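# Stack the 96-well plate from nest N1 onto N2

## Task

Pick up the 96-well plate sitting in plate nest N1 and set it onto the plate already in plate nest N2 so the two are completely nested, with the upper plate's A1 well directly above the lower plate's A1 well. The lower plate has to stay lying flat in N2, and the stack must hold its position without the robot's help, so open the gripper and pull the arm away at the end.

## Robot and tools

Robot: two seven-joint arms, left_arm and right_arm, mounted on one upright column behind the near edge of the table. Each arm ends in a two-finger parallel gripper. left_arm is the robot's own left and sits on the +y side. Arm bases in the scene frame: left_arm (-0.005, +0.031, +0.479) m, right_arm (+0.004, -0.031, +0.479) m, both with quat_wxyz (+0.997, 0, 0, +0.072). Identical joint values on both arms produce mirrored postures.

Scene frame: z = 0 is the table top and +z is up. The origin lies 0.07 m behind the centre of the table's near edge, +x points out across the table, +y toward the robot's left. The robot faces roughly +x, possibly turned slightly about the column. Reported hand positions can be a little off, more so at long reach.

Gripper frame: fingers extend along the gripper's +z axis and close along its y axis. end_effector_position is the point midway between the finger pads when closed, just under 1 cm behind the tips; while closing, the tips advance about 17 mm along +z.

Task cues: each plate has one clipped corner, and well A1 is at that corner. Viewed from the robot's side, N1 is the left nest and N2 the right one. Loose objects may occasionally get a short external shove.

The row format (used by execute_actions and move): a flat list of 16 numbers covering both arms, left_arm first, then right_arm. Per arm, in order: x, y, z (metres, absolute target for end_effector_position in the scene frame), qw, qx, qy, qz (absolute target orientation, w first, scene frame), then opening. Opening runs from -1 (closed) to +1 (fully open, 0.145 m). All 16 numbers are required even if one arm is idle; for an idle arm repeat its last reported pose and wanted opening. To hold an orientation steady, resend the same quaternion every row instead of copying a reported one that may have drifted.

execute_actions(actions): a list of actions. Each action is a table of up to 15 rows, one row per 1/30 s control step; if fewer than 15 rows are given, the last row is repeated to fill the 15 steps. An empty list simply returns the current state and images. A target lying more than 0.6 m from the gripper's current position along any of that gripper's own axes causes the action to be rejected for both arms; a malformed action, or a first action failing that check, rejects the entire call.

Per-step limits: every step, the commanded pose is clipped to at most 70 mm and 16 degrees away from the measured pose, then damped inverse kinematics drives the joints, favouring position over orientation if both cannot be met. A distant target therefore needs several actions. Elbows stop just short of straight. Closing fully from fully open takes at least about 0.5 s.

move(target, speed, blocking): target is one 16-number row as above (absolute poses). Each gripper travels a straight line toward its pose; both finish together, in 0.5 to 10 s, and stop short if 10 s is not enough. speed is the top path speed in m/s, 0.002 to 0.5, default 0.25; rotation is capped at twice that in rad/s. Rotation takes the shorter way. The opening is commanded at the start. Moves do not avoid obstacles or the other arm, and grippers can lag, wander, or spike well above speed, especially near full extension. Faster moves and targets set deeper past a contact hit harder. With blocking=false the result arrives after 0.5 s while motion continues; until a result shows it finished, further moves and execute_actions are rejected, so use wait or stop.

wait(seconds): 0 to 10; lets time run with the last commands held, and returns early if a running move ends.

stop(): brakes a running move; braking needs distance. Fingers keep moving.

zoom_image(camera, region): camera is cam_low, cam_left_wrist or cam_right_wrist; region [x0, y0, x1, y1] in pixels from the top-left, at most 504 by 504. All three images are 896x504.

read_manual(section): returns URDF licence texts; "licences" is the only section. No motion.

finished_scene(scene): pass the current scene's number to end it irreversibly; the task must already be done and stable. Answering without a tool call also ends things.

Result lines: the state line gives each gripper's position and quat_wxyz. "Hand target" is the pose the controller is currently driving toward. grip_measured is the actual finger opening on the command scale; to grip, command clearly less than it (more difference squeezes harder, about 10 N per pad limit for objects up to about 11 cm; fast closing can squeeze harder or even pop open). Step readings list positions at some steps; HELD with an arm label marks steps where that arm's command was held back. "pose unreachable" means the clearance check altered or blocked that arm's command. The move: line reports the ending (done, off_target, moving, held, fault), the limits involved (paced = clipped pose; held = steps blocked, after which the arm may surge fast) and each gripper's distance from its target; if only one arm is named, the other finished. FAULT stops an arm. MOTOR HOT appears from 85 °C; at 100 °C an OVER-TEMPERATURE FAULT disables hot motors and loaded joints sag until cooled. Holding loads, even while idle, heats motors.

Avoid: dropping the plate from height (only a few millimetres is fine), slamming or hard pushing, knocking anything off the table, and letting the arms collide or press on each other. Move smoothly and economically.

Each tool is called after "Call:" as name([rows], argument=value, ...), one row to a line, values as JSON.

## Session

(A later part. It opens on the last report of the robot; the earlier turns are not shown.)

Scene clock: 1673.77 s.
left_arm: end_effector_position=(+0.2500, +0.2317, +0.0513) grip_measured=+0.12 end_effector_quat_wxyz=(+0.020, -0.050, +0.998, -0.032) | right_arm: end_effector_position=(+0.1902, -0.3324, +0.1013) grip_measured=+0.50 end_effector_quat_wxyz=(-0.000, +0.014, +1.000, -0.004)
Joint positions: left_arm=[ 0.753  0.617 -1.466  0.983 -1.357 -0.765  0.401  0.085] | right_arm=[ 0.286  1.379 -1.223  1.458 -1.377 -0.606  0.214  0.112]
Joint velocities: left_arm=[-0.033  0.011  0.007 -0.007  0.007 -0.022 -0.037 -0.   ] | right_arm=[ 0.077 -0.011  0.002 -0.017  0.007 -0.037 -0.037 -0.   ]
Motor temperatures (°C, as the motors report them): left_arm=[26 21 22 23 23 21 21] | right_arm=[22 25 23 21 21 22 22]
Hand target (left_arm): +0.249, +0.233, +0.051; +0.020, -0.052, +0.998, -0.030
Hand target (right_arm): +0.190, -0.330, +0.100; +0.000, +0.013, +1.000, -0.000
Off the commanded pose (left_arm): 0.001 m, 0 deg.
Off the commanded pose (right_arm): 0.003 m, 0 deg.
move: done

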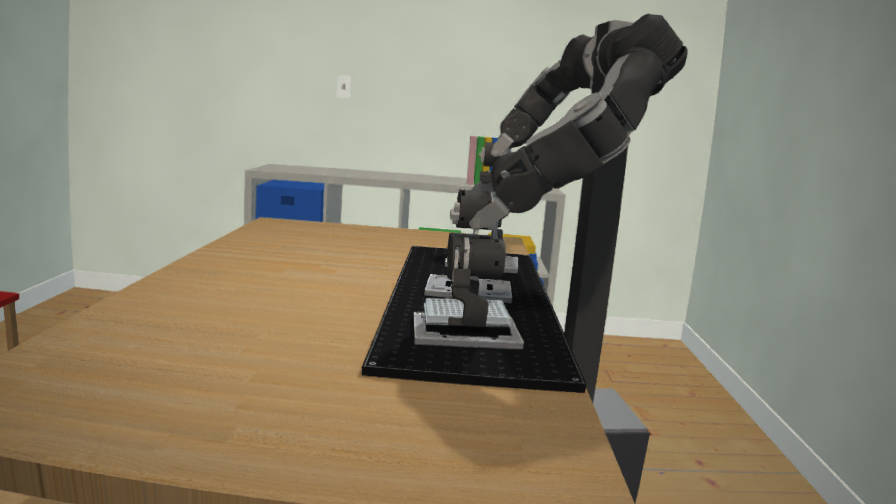

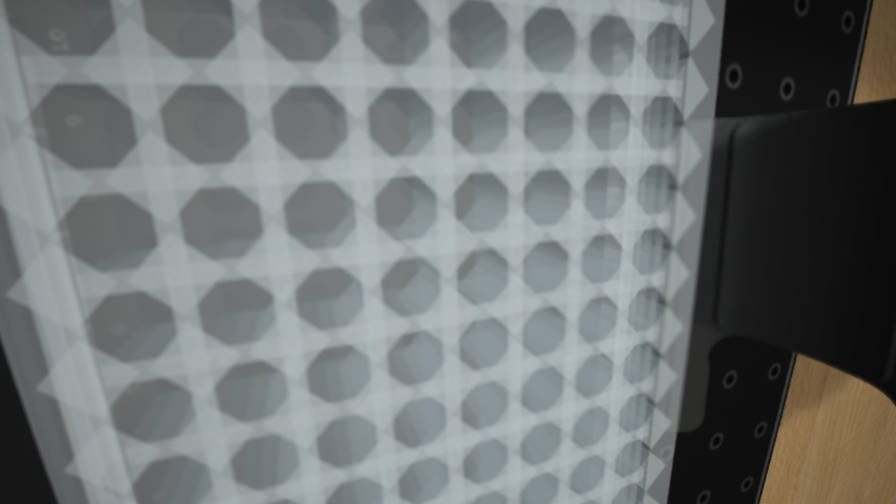

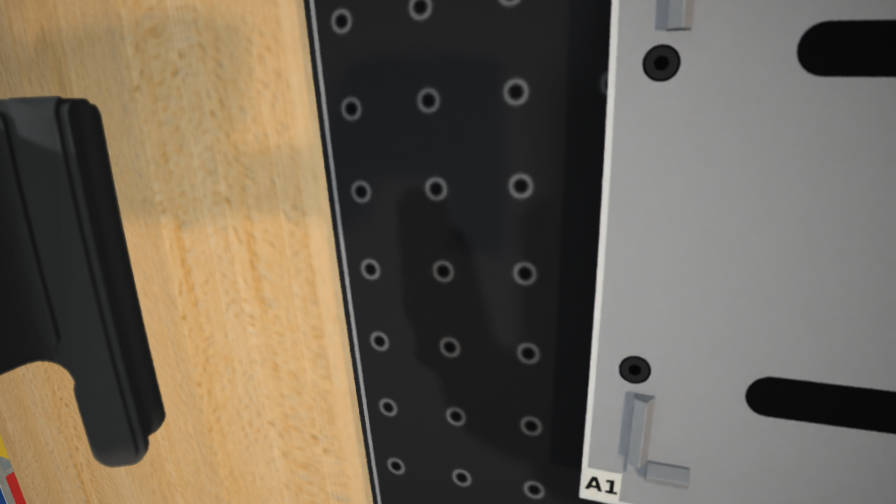

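Call:
move(target=[0.2495,0.2315,0.051,0.033,-0.052,0.9977,-0.029,-0.2,0.19,-0.33,0.10,0,0.0131,0.9999,0,0.5], speed=0.01)

Call:
zoom_image(camera="cam_low", region=[415,305,475,345])

Call:
zoom_image(camera="cam_low", region=[470,305,530,345])

Scene clock: 1791.63 s.
left_arm: end_effector_position=(+0.2505, +0.2301, +0.0518) grip_measured=+0.12 end_effector_quat_wxyz=(+0.033, -0.052, +0.998, -0.033) | right_arm: end_effector_position=(+0.1902, -0.3324, +0.1013) grip_measured=+0.50 end_effector_quat_wxyz=(-0.000, +0.014, +1.000, -0.004)
Joint positions: left_arm=[ 0.745  0.63  -1.466  1.013 -1.357 -0.729  0.409  0.085] | right_arm=[ 0.286  1.379 -1.223  1.458 -1.377 -0.606  0.214  0.112]
Joint velocities: left_arm=[ 0.033  0.033 -0.002 -0.002  0.095 -0.022 -0.066 -0.   ] | right_arm=[ 0.033 -0.077  0.002 -0.007 -0.022 -0.051 -0.022  0.   ]
Motor temperatures (°C, as the motors report them): left_arm=[27 21 23 23 23 21 21] | right_arm=[21 25 23 21 21 22 22]
Hand target (left_arm): +0.250, +0.231, +0.051; +0.033, -0.052, +0.998, -0.029
Hand target (right_arm): +0.190, -0.330, +0.100; +0.000, +0.013, +1.000, -0.000
Off the commanded pose (left_arm): 0.002 m, 0 deg.
Off the commanded pose (right_arm): 0.003 m, 0 deg.
move: done

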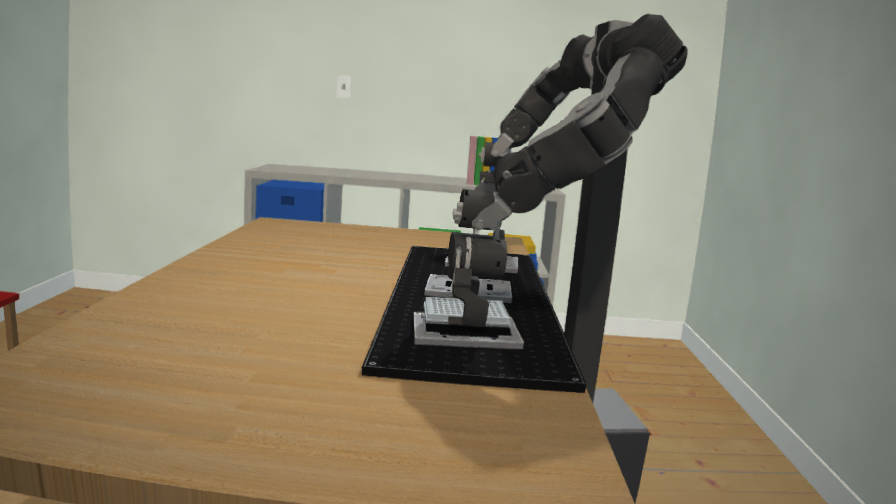

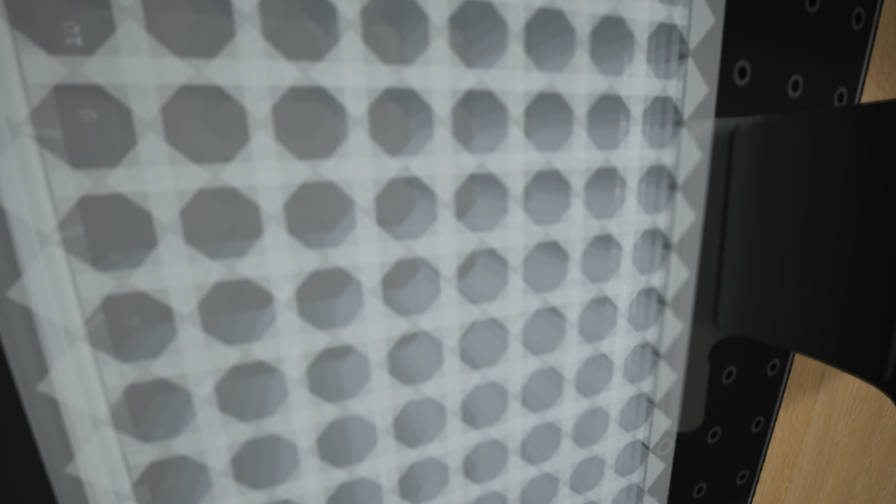

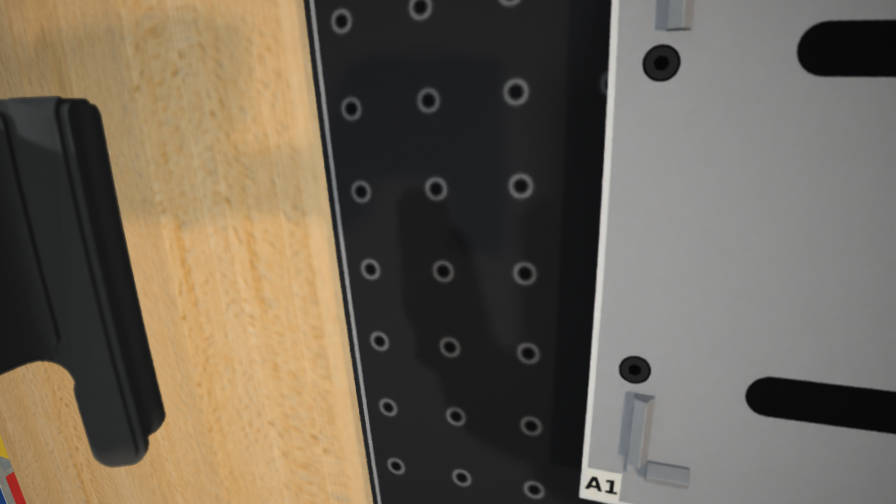

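Region (415, 305, 475, 345) of cam_low's 896x504 image, scaled by 8.400, with more detail than that image has.

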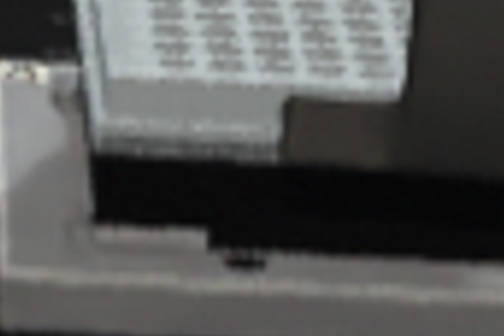

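Region (470, 305, 530, 345) of cam_low's 896x504 image, scaled by 8.400, with more detail than that image has.

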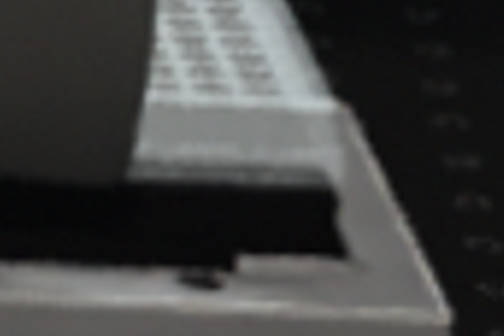

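Call:
move(target=[0.249,0.2315,0.0455,0.033,-0.052,0.9977,-0.029,-0.2,0.19,-0.33,0.10,0,0.0131,0.9999,0,0.5], speed=0.002)

Call:
zoom_image(camera="cam_low", region=[405,290,535,355])

Scene clock: 1828.67 s.
left_arm: end_effector_position=(+0.2500, +0.2322, +0.0471) grip_measured=+0.12 end_effector_quat_wxyz=(+0.032, -0.052, +0.998, -0.028) | right_arm: end_effector_position=(+0.1902, -0.3324, +0.1013) grip_measured=+0.50 end_effector_quat_wxyz=(-0.000, +0.014, +1.000, -0.004)
Joint positions: left_arm=[ 0.738  0.616 -1.466  0.983 -1.375 -0.726  0.396  0.085] | right_arm=[ 0.286  1.379 -1.223  1.458 -1.377 -0.606  0.214  0.112]
Joint velocities: left_arm=[-0.055 -0.099  0.007  0.002 -0.022  0.022  0.037  0.   ] | right_arm=[-0.011 -0.011 -0.007 -0.007 -0.007  0.007 -0.007  0.   ]
Motor temperatures (°C, as the motors report them): left_arm=[27 21 23 23 23 21 21] | right_arm=[21 25 23 21 21 22 22]
Hand target (left_arm): +0.249, +0.231, +0.045; +0.033, -0.052, +0.998, -0.029
Hand target (right_arm): +0.190, -0.330, +0.100; +0.000, +0.013, +1.000, -0.000
Off the commanded pose (left_arm): 0.002 m, 0 deg.
Off the commanded pose (right_arm): 0.003 m, 0 deg.
move: done

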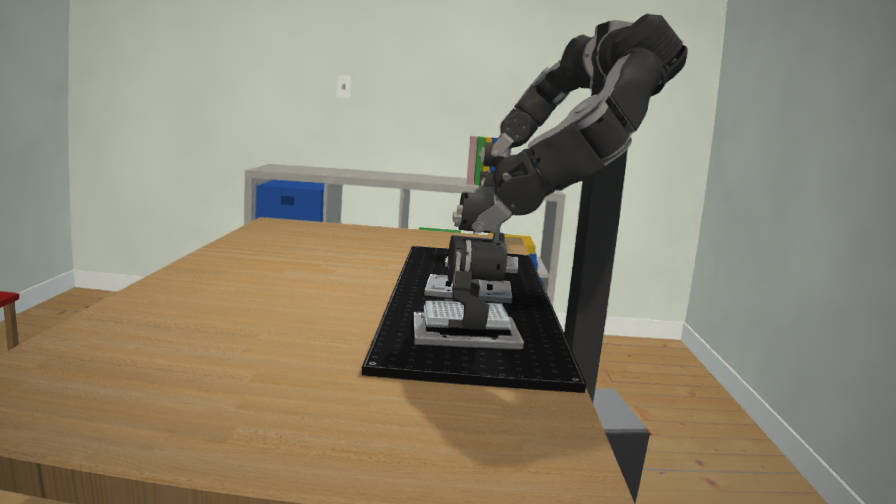

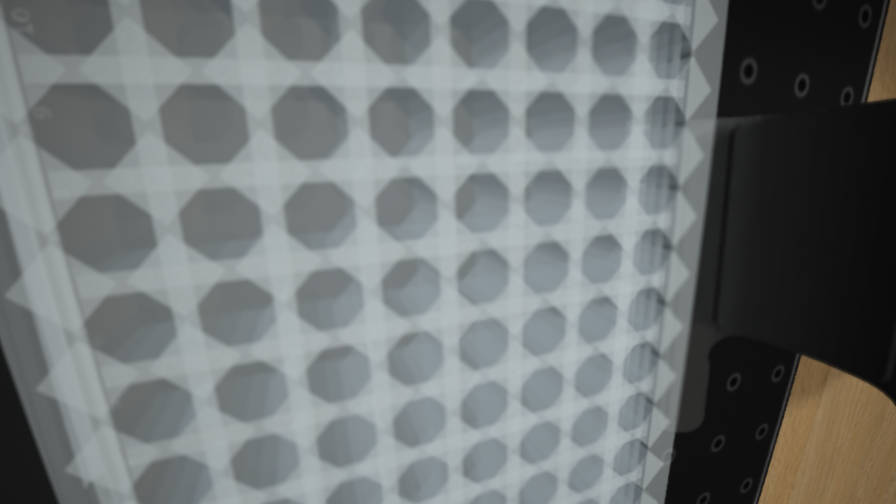

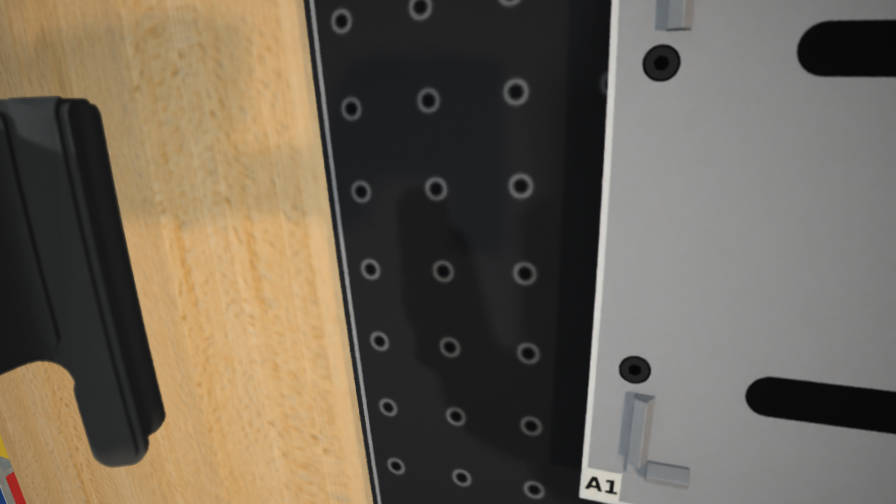

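Region (405, 290, 535, 355) of cam_low's 896x504 image, scaled by 3.877, with more detail than that image has.

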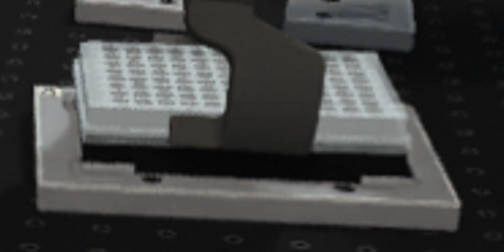

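Call:
move(target=[0.249,0.2285,0.045,0.033,-0.052,0.9977,-0.029,-0.2,0.19,-0.33,0.10,0,0.0131,0.9999,0,0.5], speed=0.002)

Call:
zoom_image(camera="cam_low", region=[405,290,535,355])

Scene clock: 1847.50 s.
left_arm: end_effector_position=(+0.2499, +0.2317, +0.0469) grip_measured=+0.12 end_effector_quat_wxyz=(+0.031, -0.051, +0.998, -0.026) | right_arm: end_effector_position=(+0.1902, -0.3324, +0.1013) grip_measured=+0.50 end_effector_quat_wxyz=(-0.000, +0.014, +1.000, -0.004)
Joint positions: left_arm=[ 0.737  0.613 -1.466  0.983 -1.375 -0.726  0.402  0.085] | right_arm=[ 0.286  1.379 -1.223  1.458 -1.377 -0.606  0.214  0.112]
Joint velocities: left_arm=[-0.055  0.033  0.012  0.032  0.051 -0.007  0.051  0.   ] | right_arm=[ 0.033  0.055 -0.002 -0.012 -0.037 -0.066 -0.007 -0.   ]
Motor temperatures (°C, as the motors report them): left_arm=[27 21 23 23 23 21 21] | right_arm=[21 25 23 21 21 22 22]
Hand target (left_arm): +0.249, +0.228, +0.045; +0.033, -0.052, +0.998, -0.029
Hand target (right_arm): +0.190, -0.330, +0.100; +0.000, +0.013, +1.000, -0.000
Off the commanded pose (left_arm): 0.004 m, 0 deg.
Off the commanded pose (right_arm): 0.003 m, 0 deg.
move: off_target (left_arm)

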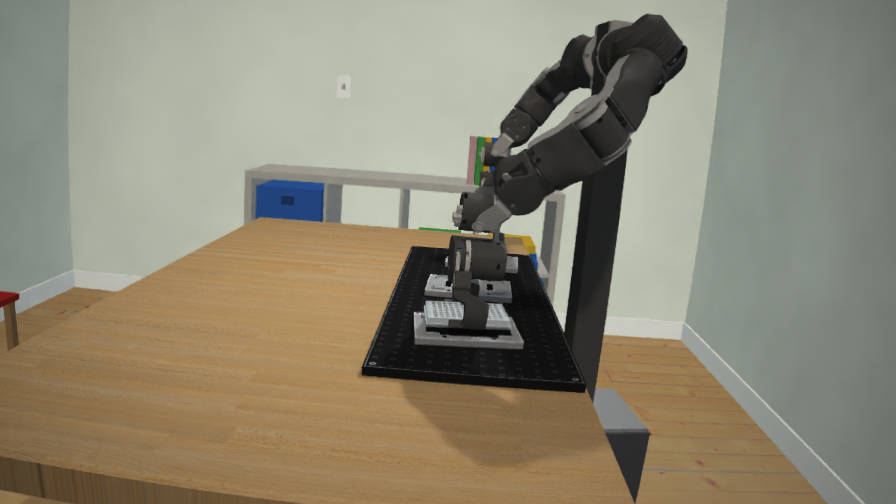

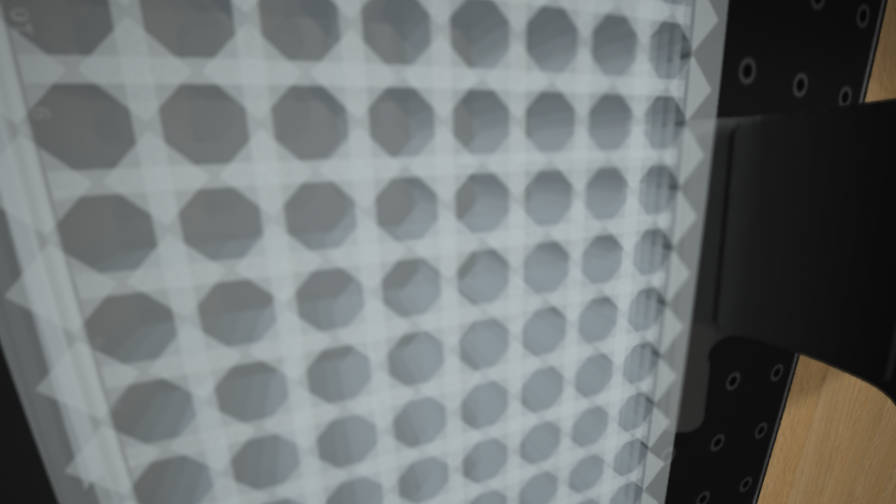

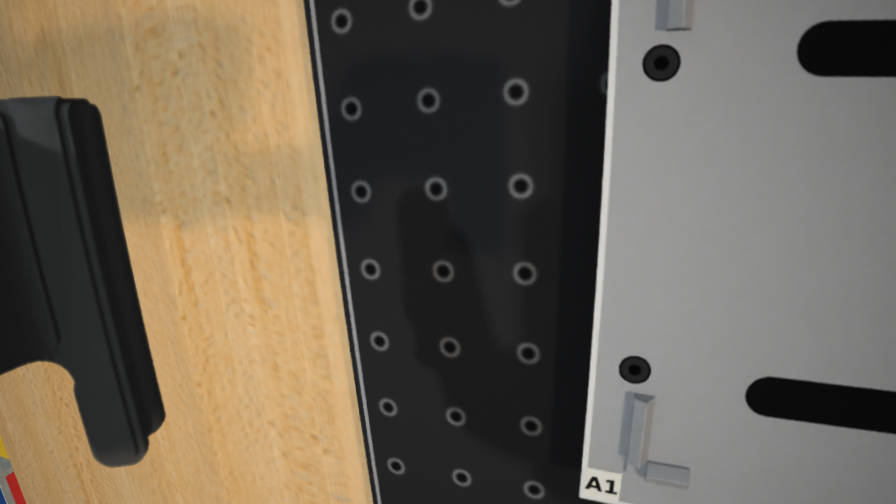

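Region (405, 290, 535, 355) of cam_low's 896x504 image, scaled by 3.877, with more detail than that image has.

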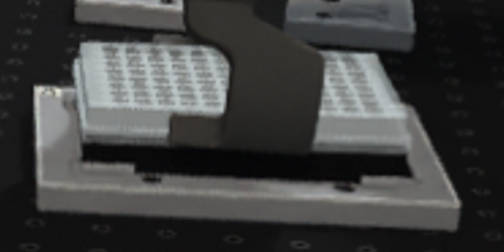

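Call:
move(target=[0.249,0.2355,0.045,0.033,-0.052,0.9977,-0.029,-0.2,0.19,-0.33,0.10,0,0.0131,0.9999,0,0.5], speed=0.002)

Scene clock: 1862.40 s.
left_arm: end_effector_position=(+0.2498, +0.2324, +0.0469) grip_measured=+0.12 end_effector_quat_wxyz=(+0.030, -0.051, +0.998, -0.033) | right_arm: end_effector_position=(+0.1902, -0.3324, +0.1013) grip_measured=+0.50 end_effector_quat_wxyz=(-0.000, +0.014, +1.000, -0.004)
Joint positions: left_arm=[ 0.739  0.616 -1.466  0.975 -1.384 -0.732  0.374  0.085] | right_arm=[ 0.286  1.379 -1.223  1.458 -1.377 -0.606  0.214  0.112]
Joint velocities: left_arm=[-0.077  0.055 -0.007  0.002  0.022 -0.037  0.007 -0.   ] | right_arm=[ 0.011  0.055  0.012 -0.007 -0.066  0.007 -0.022 -0.   ]
Motor temperatures (°C, as the motors report them): left_arm=[27 21 23 23 23 21 21] | right_arm=[21 25 23 21 21 22 22]
Hand target (left_arm): +0.249, +0.236, +0.045; +0.033, -0.052, +0.998, -0.029
Hand target (right_arm): +0.190, -0.330, +0.100; +0.000, +0.013, +1.000, -0.000
Off the commanded pose (left_arm): 0.004 m, 1 deg.
Off the commanded pose (right_arm): 0.003 m, 0 deg.
move: off_target (left_arm)

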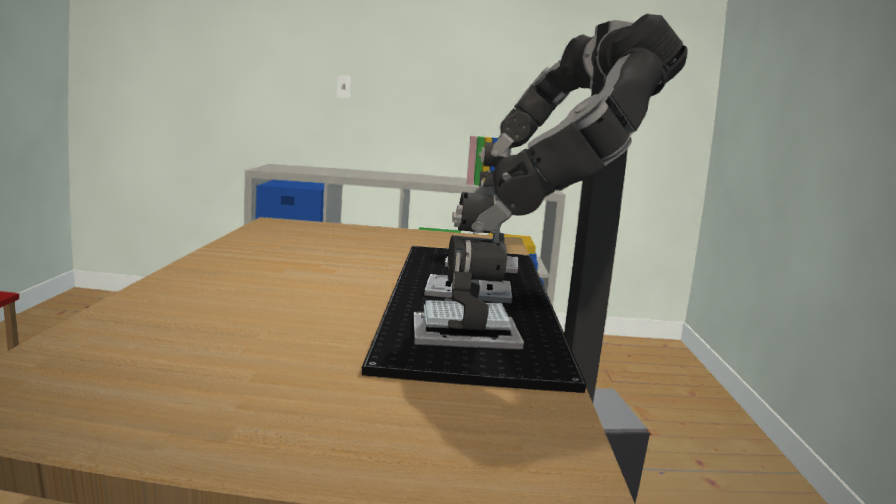

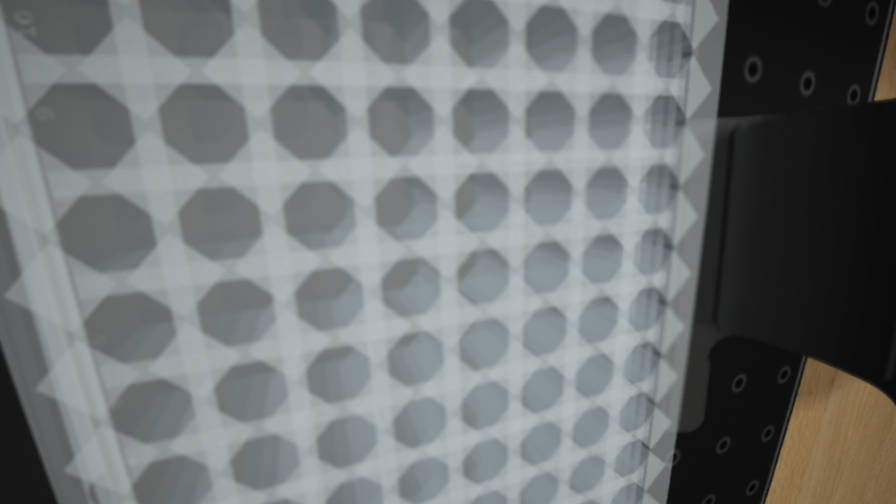

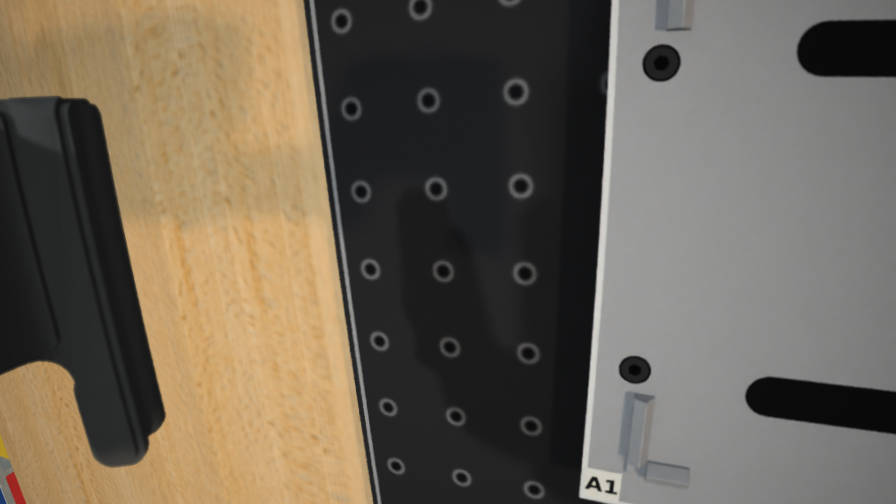

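Call:
move(target=[0.2535,0.2318,0.045,0.033,-0.052,0.9977,-0.029,-0.2,0.19,-0.33,0.10,0,0.0131,0.9999,0,0.5], speed=0.002)

Scene clock: 1872.70 s.
left_arm: end_effector_position=(+0.2527, +0.2325, +0.0467) grip_measured=+0.12 end_effector_quat_wxyz=(+0.028, -0.050, +0.998, -0.030) | right_arm: end_effector_position=(+0.1902, -0.3324, +0.1013) grip_measured=+0.50 end_effector_quat_wxyz=(-0.000, +0.014, +1.000, -0.004)
Joint positions: left_arm=[ 0.744  0.6   -1.461  0.952 -1.391 -0.746  0.374  0.085] | right_arm=[ 0.286  1.379 -1.223  1.458 -1.377 -0.606  0.214  0.112]
Joint velocities: left_arm=[ 0.011 -0.033 -0.012  0.002 -0.022 -0.007 -0.007 -0.   ] | right_arm=[-0.033 -0.033 -0.012 -0.027  0.007  0.066 -0.066 -0.   ]
Motor temperatures (°C, as the motors report them): left_arm=[27 21 23 23 23 21 21] | right_arm=[21 25 23 21 21 22 22]
Hand target (left_arm): +0.254, +0.232, +0.045; +0.033, -0.052, +0.998, -0.029
Hand target (right_arm): +0.190, -0.330, +0.100; +0.000, +0.013, +1.000, -0.000
Off the commanded pose (left_arm): 0.002 m, 1 deg.
Off the commanded pose (right_arm): 0.003 m, 0 deg.
move: done

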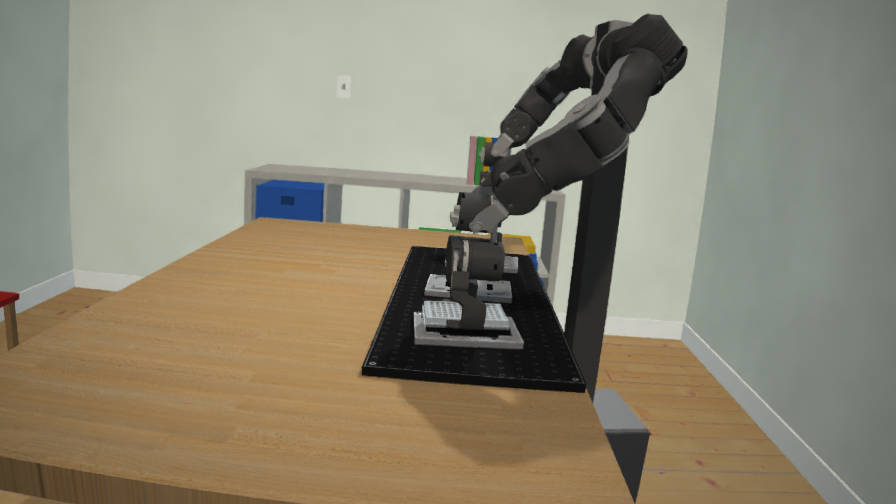

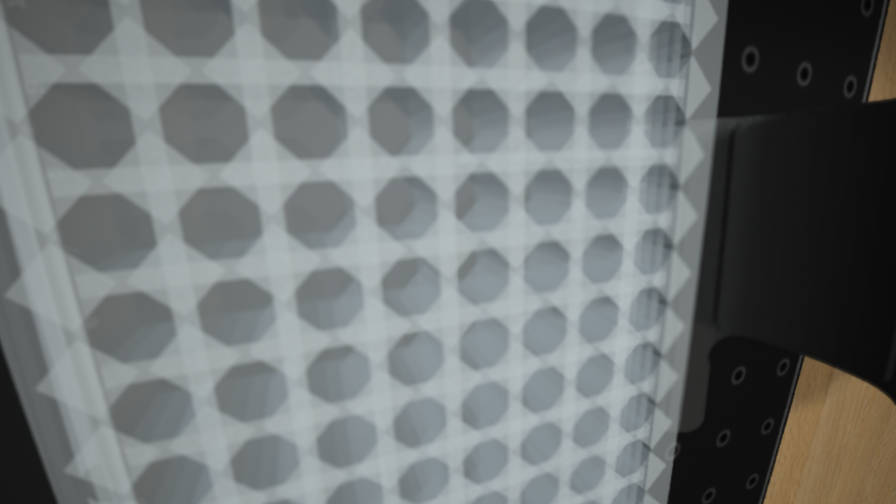

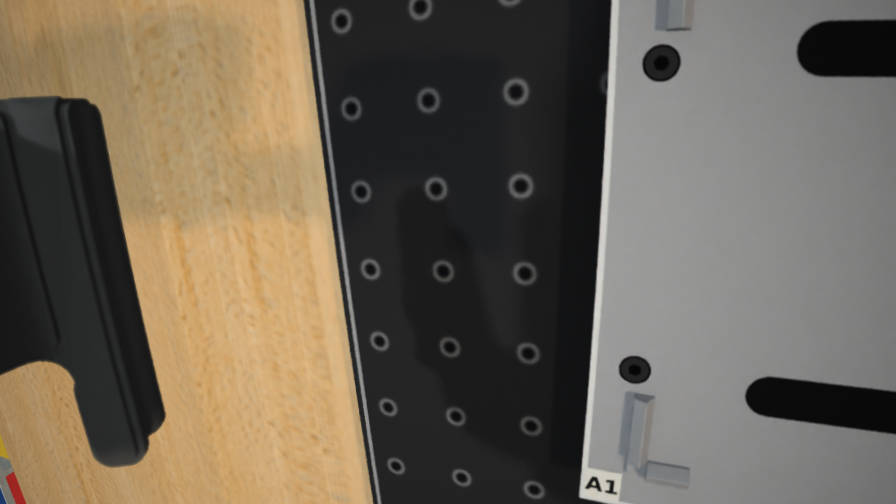

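Call:
move(target=[0.2555,0.2318,0.0445,0.033,-0.052,0.9977,-0.029,-0.2,0.19,-0.33,0.10,0,0.0131,0.9999,0,0.5], speed=0.002)

Call:
zoom_image(camera="cam_low", region=[405,290,535,355])

Scene clock: 1889.20 s.
left_arm: end_effector_position=(+0.2545, +0.2327, +0.0464) grip_measured=+0.12 end_effector_quat_wxyz=(+0.026, -0.050, +0.998, -0.028) | right_arm: end_effector_position=(+0.1902, -0.3324, +0.1013) grip_measured=+0.50 end_effector_quat_wxyz=(-0.000, +0.014, +1.000, -0.004)
Joint positions: left_arm=[ 0.746  0.589 -1.455  0.935 -1.398 -0.756  0.373  0.085] | right_arm=[ 0.286  1.379 -1.223  1.458 -1.377 -0.606  0.214  0.112]
Joint velocities: left_arm=[ 0.033 -0.011 -0.012  0.007  0.022 -0.022  0.037 -0.   ] | right_arm=[-0.077  0.055 -0.017  0.002 -0.037  0.081 -0.037 -0.   ]
Motor temperatures (°C, as the motors report them): left_arm=[27 21 23 23 23 22 21] | right_arm=[21 25 23 21 21 22 22]
Hand target (left_arm): +0.255, +0.232, +0.044; +0.033, -0.052, +0.998, -0.029
Hand target (right_arm): +0.190, -0.330, +0.100; +0.000, +0.013, +1.000, -0.000
Off the commanded pose (left_arm): 0.002 m, 1 deg.
Off the commanded pose (right_arm): 0.003 m, 0 deg.
move: done

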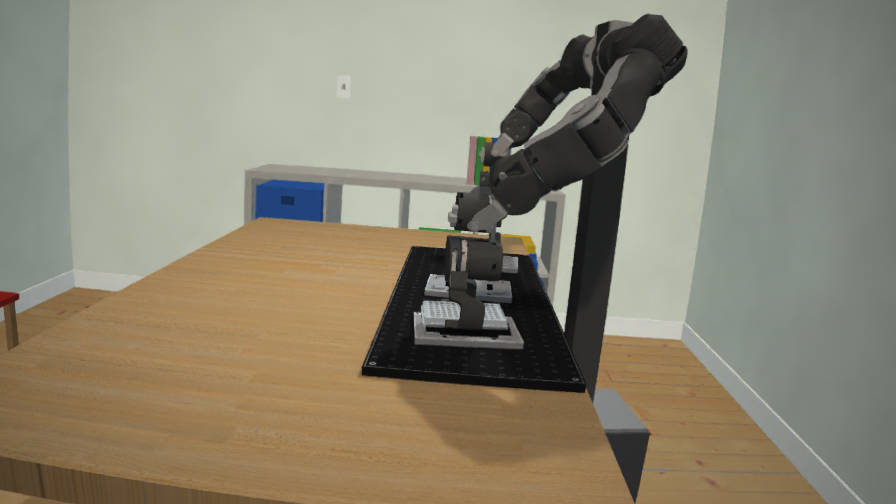

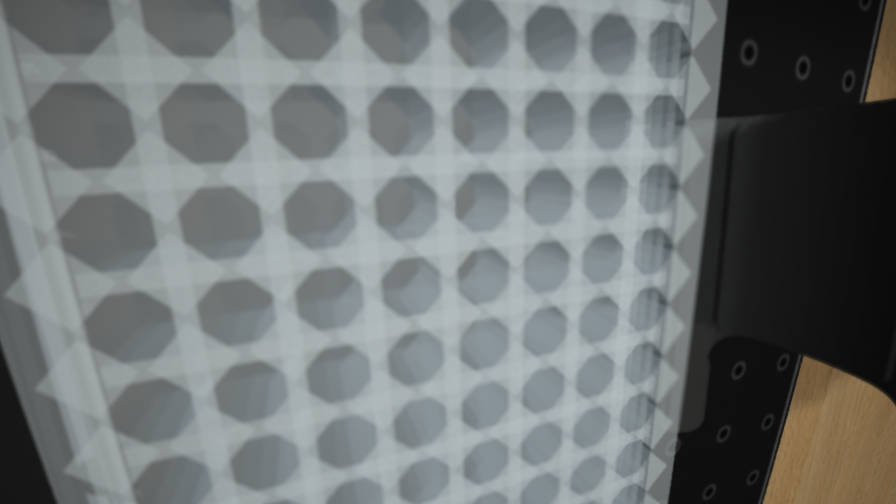

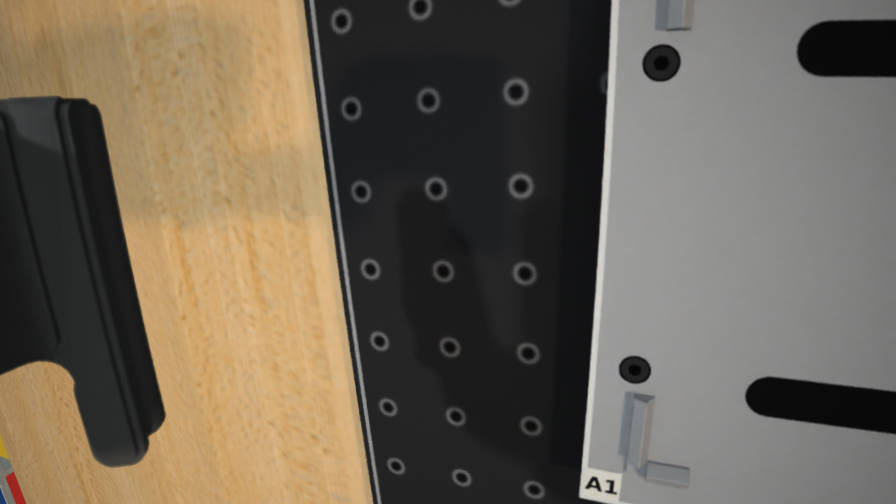

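Region (405, 290, 535, 355) of cam_low's 896x504 image, scaled by 3.877, with more detail than that image has.

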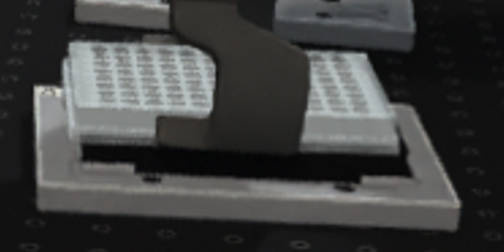

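Call:
move(target=[0.2505,0.2318,0.0435,0.038,-0.052,0.9977,-0.029,-0.2,0.19,-0.33,0.10,0,0.0131,0.9999,0,0.5], speed=0.002)

Call:
zoom_image(camera="cam_low", region=[405,290,535,355])

Scene clock: 1934.23 s.
left_arm: end_effector_position=(+0.2545, +0.2327, +0.0470) grip_measured=+0.12 end_effector_quat_wxyz=(+0.041, -0.050, +0.998, -0.028) | right_arm: end_effector_position=(+0.1902, -0.3324, +0.1013) grip_measured=+0.50 end_effector_quat_wxyz=(-0.000, +0.014, +1.000, -0.004)
Joint positions: left_arm=[ 0.734  0.607 -1.452  0.968 -1.406 -0.721  0.378  0.085] | right_arm=[ 0.286  1.379 -1.223  1.458 -1.377 -0.606  0.214  0.112]
Joint velocities: left_arm=[-0.033 -0.011  0.017  0.017  0.007 -0.007 -0.037  0.   ] | right_arm=[-0.011 -0.033  0.002 -0.022 -0.037 -0.051 -0.007  0.   ]
Motor temperatures (°C, as the motors report them): left_arm=[26 21 23 23 23 22 21] | right_arm=[21 25 23 21 21 22 22]
Hand target (left_arm): +0.251, +0.232, +0.044; +0.038, -0.052, +0.997, -0.029
Hand target (right_arm): +0.190, -0.330, +0.100; +0.000, +0.013, +1.000, -0.000
Off the commanded pose (left_arm): 0.005 m, 0 deg.
Off the commanded pose (right_arm): 0.003 m, 0 deg.
move: off_target (left_arm)

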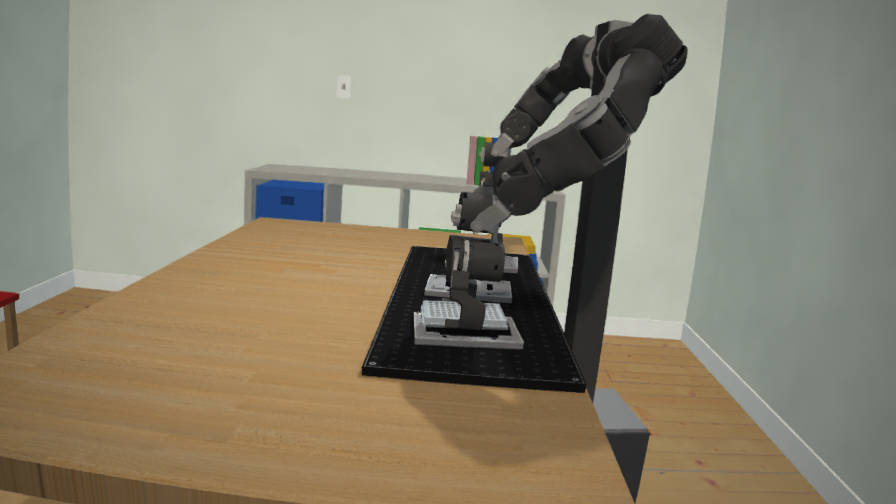

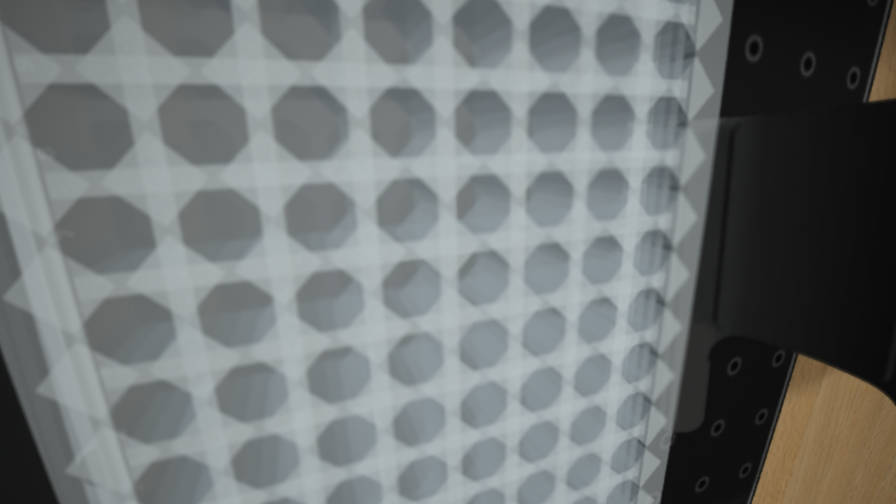

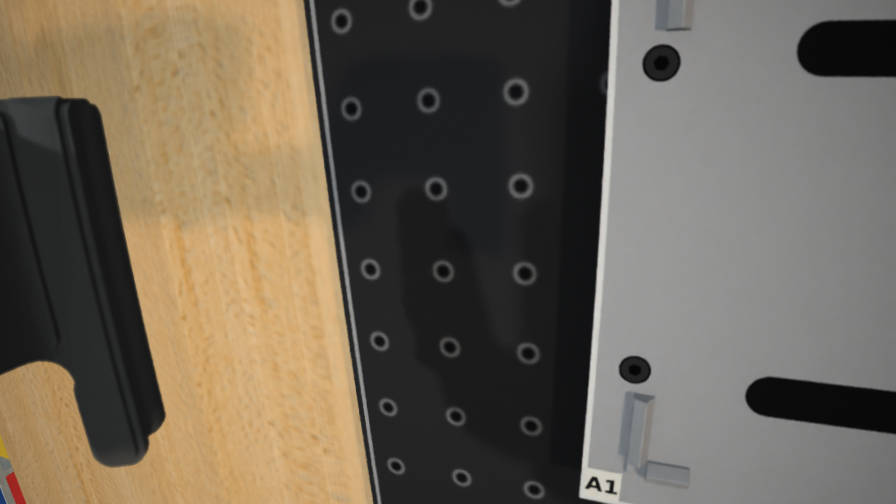

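Region (405, 290, 535, 355) of cam_low's 896x504 image, scaled by 3.877, with more detail than that image has.

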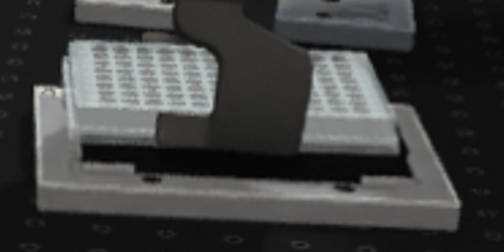

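Call:
move(target=[0.2465,0.2318,0.0455,0.036,-0.052,0.9977,-0.029,-0.2,0.19,-0.33,0.10,0,0.0131,0.9999,0,0.5], speed=0.002)

Call:
zoom_image(camera="cam_low", region=[405,290,535,355])

Scene clock: 1972.20 s.
left_arm: end_effector_position=(+0.2496, +0.2319, +0.0474) grip_measured=+0.12 end_effector_quat_wxyz=(+0.039, -0.050, +0.998, -0.029) | right_arm: end_effector_position=(+0.1902, -0.3324, +0.1013) grip_measured=+0.50 end_effector_quat_wxyz=(-0.000, +0.014, +1.000, -0.004)
Joint positions: left_arm=[ 0.725  0.625 -1.452  1.001 -1.394 -0.715  0.394  0.085] | right_arm=[ 0.286  1.379 -1.223  1.458 -1.377 -0.606  0.214  0.112]
Joint velocities: left_arm=[-0.055 -0.033 -0.002  0.007 -0.007 -0.022  0.022  0.   ] | right_arm=[-0.033  0.011  0.007 -0.022 -0.037 -0.037  0.037  0.   ]
Motor temperatures (°C, as the motors report them): left_arm=[26 21 23 23 23 22 21] | right_arm=[21 25 23 21 21 22 22]
Hand target (left_arm): +0.247, +0.232, +0.046; +0.036, -0.052, +0.998, -0.029
Hand target (right_arm): +0.190, -0.330, +0.100; +0.000, +0.013, +1.000, -0.000
Off the commanded pose (left_arm): 0.004 m, 0 deg.
Off the commanded pose (right_arm): 0.003 m, 0 deg.
move: off_target (left_arm)

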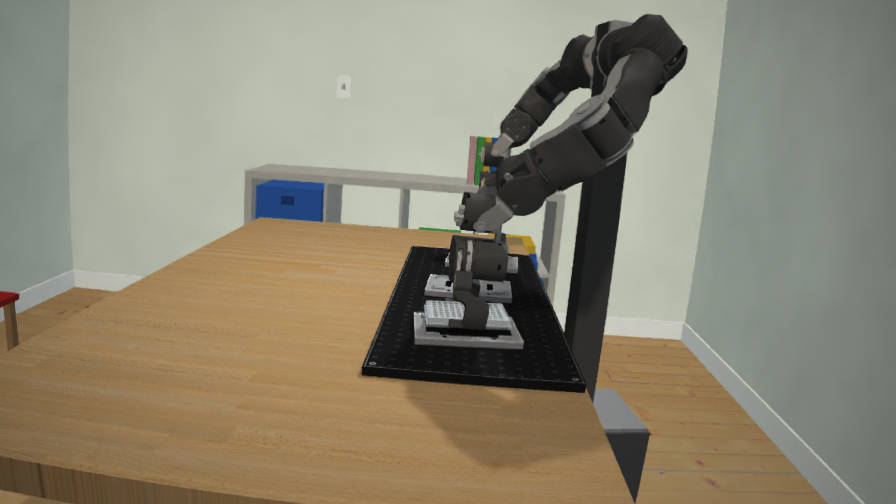

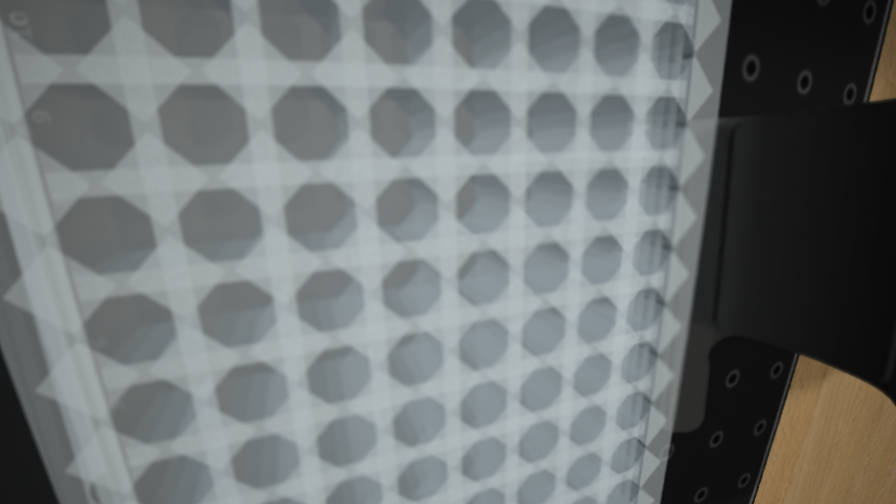

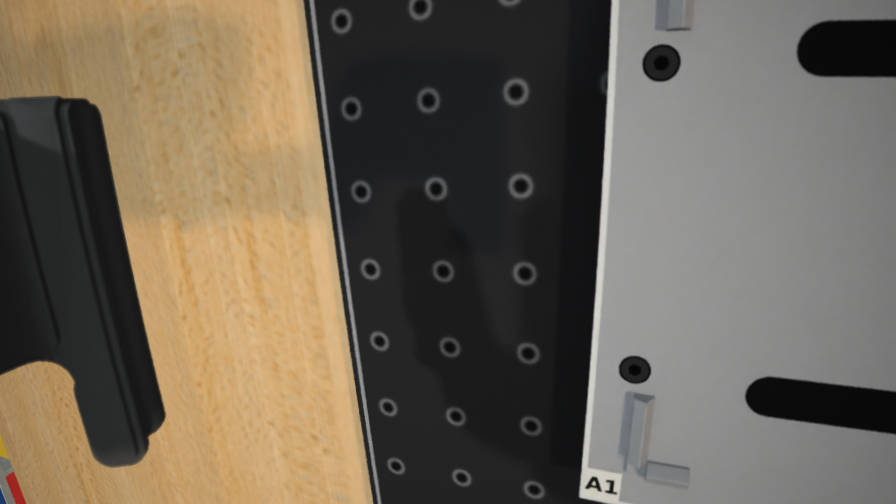

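Region (405, 290, 535, 355) of cam_low's 896x504 image, scaled by 3.877, with more detail than that image has.

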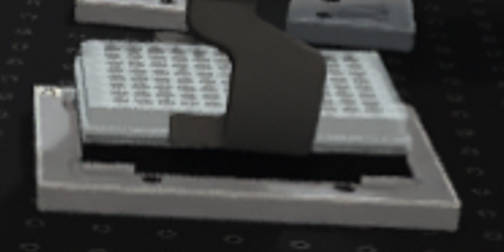

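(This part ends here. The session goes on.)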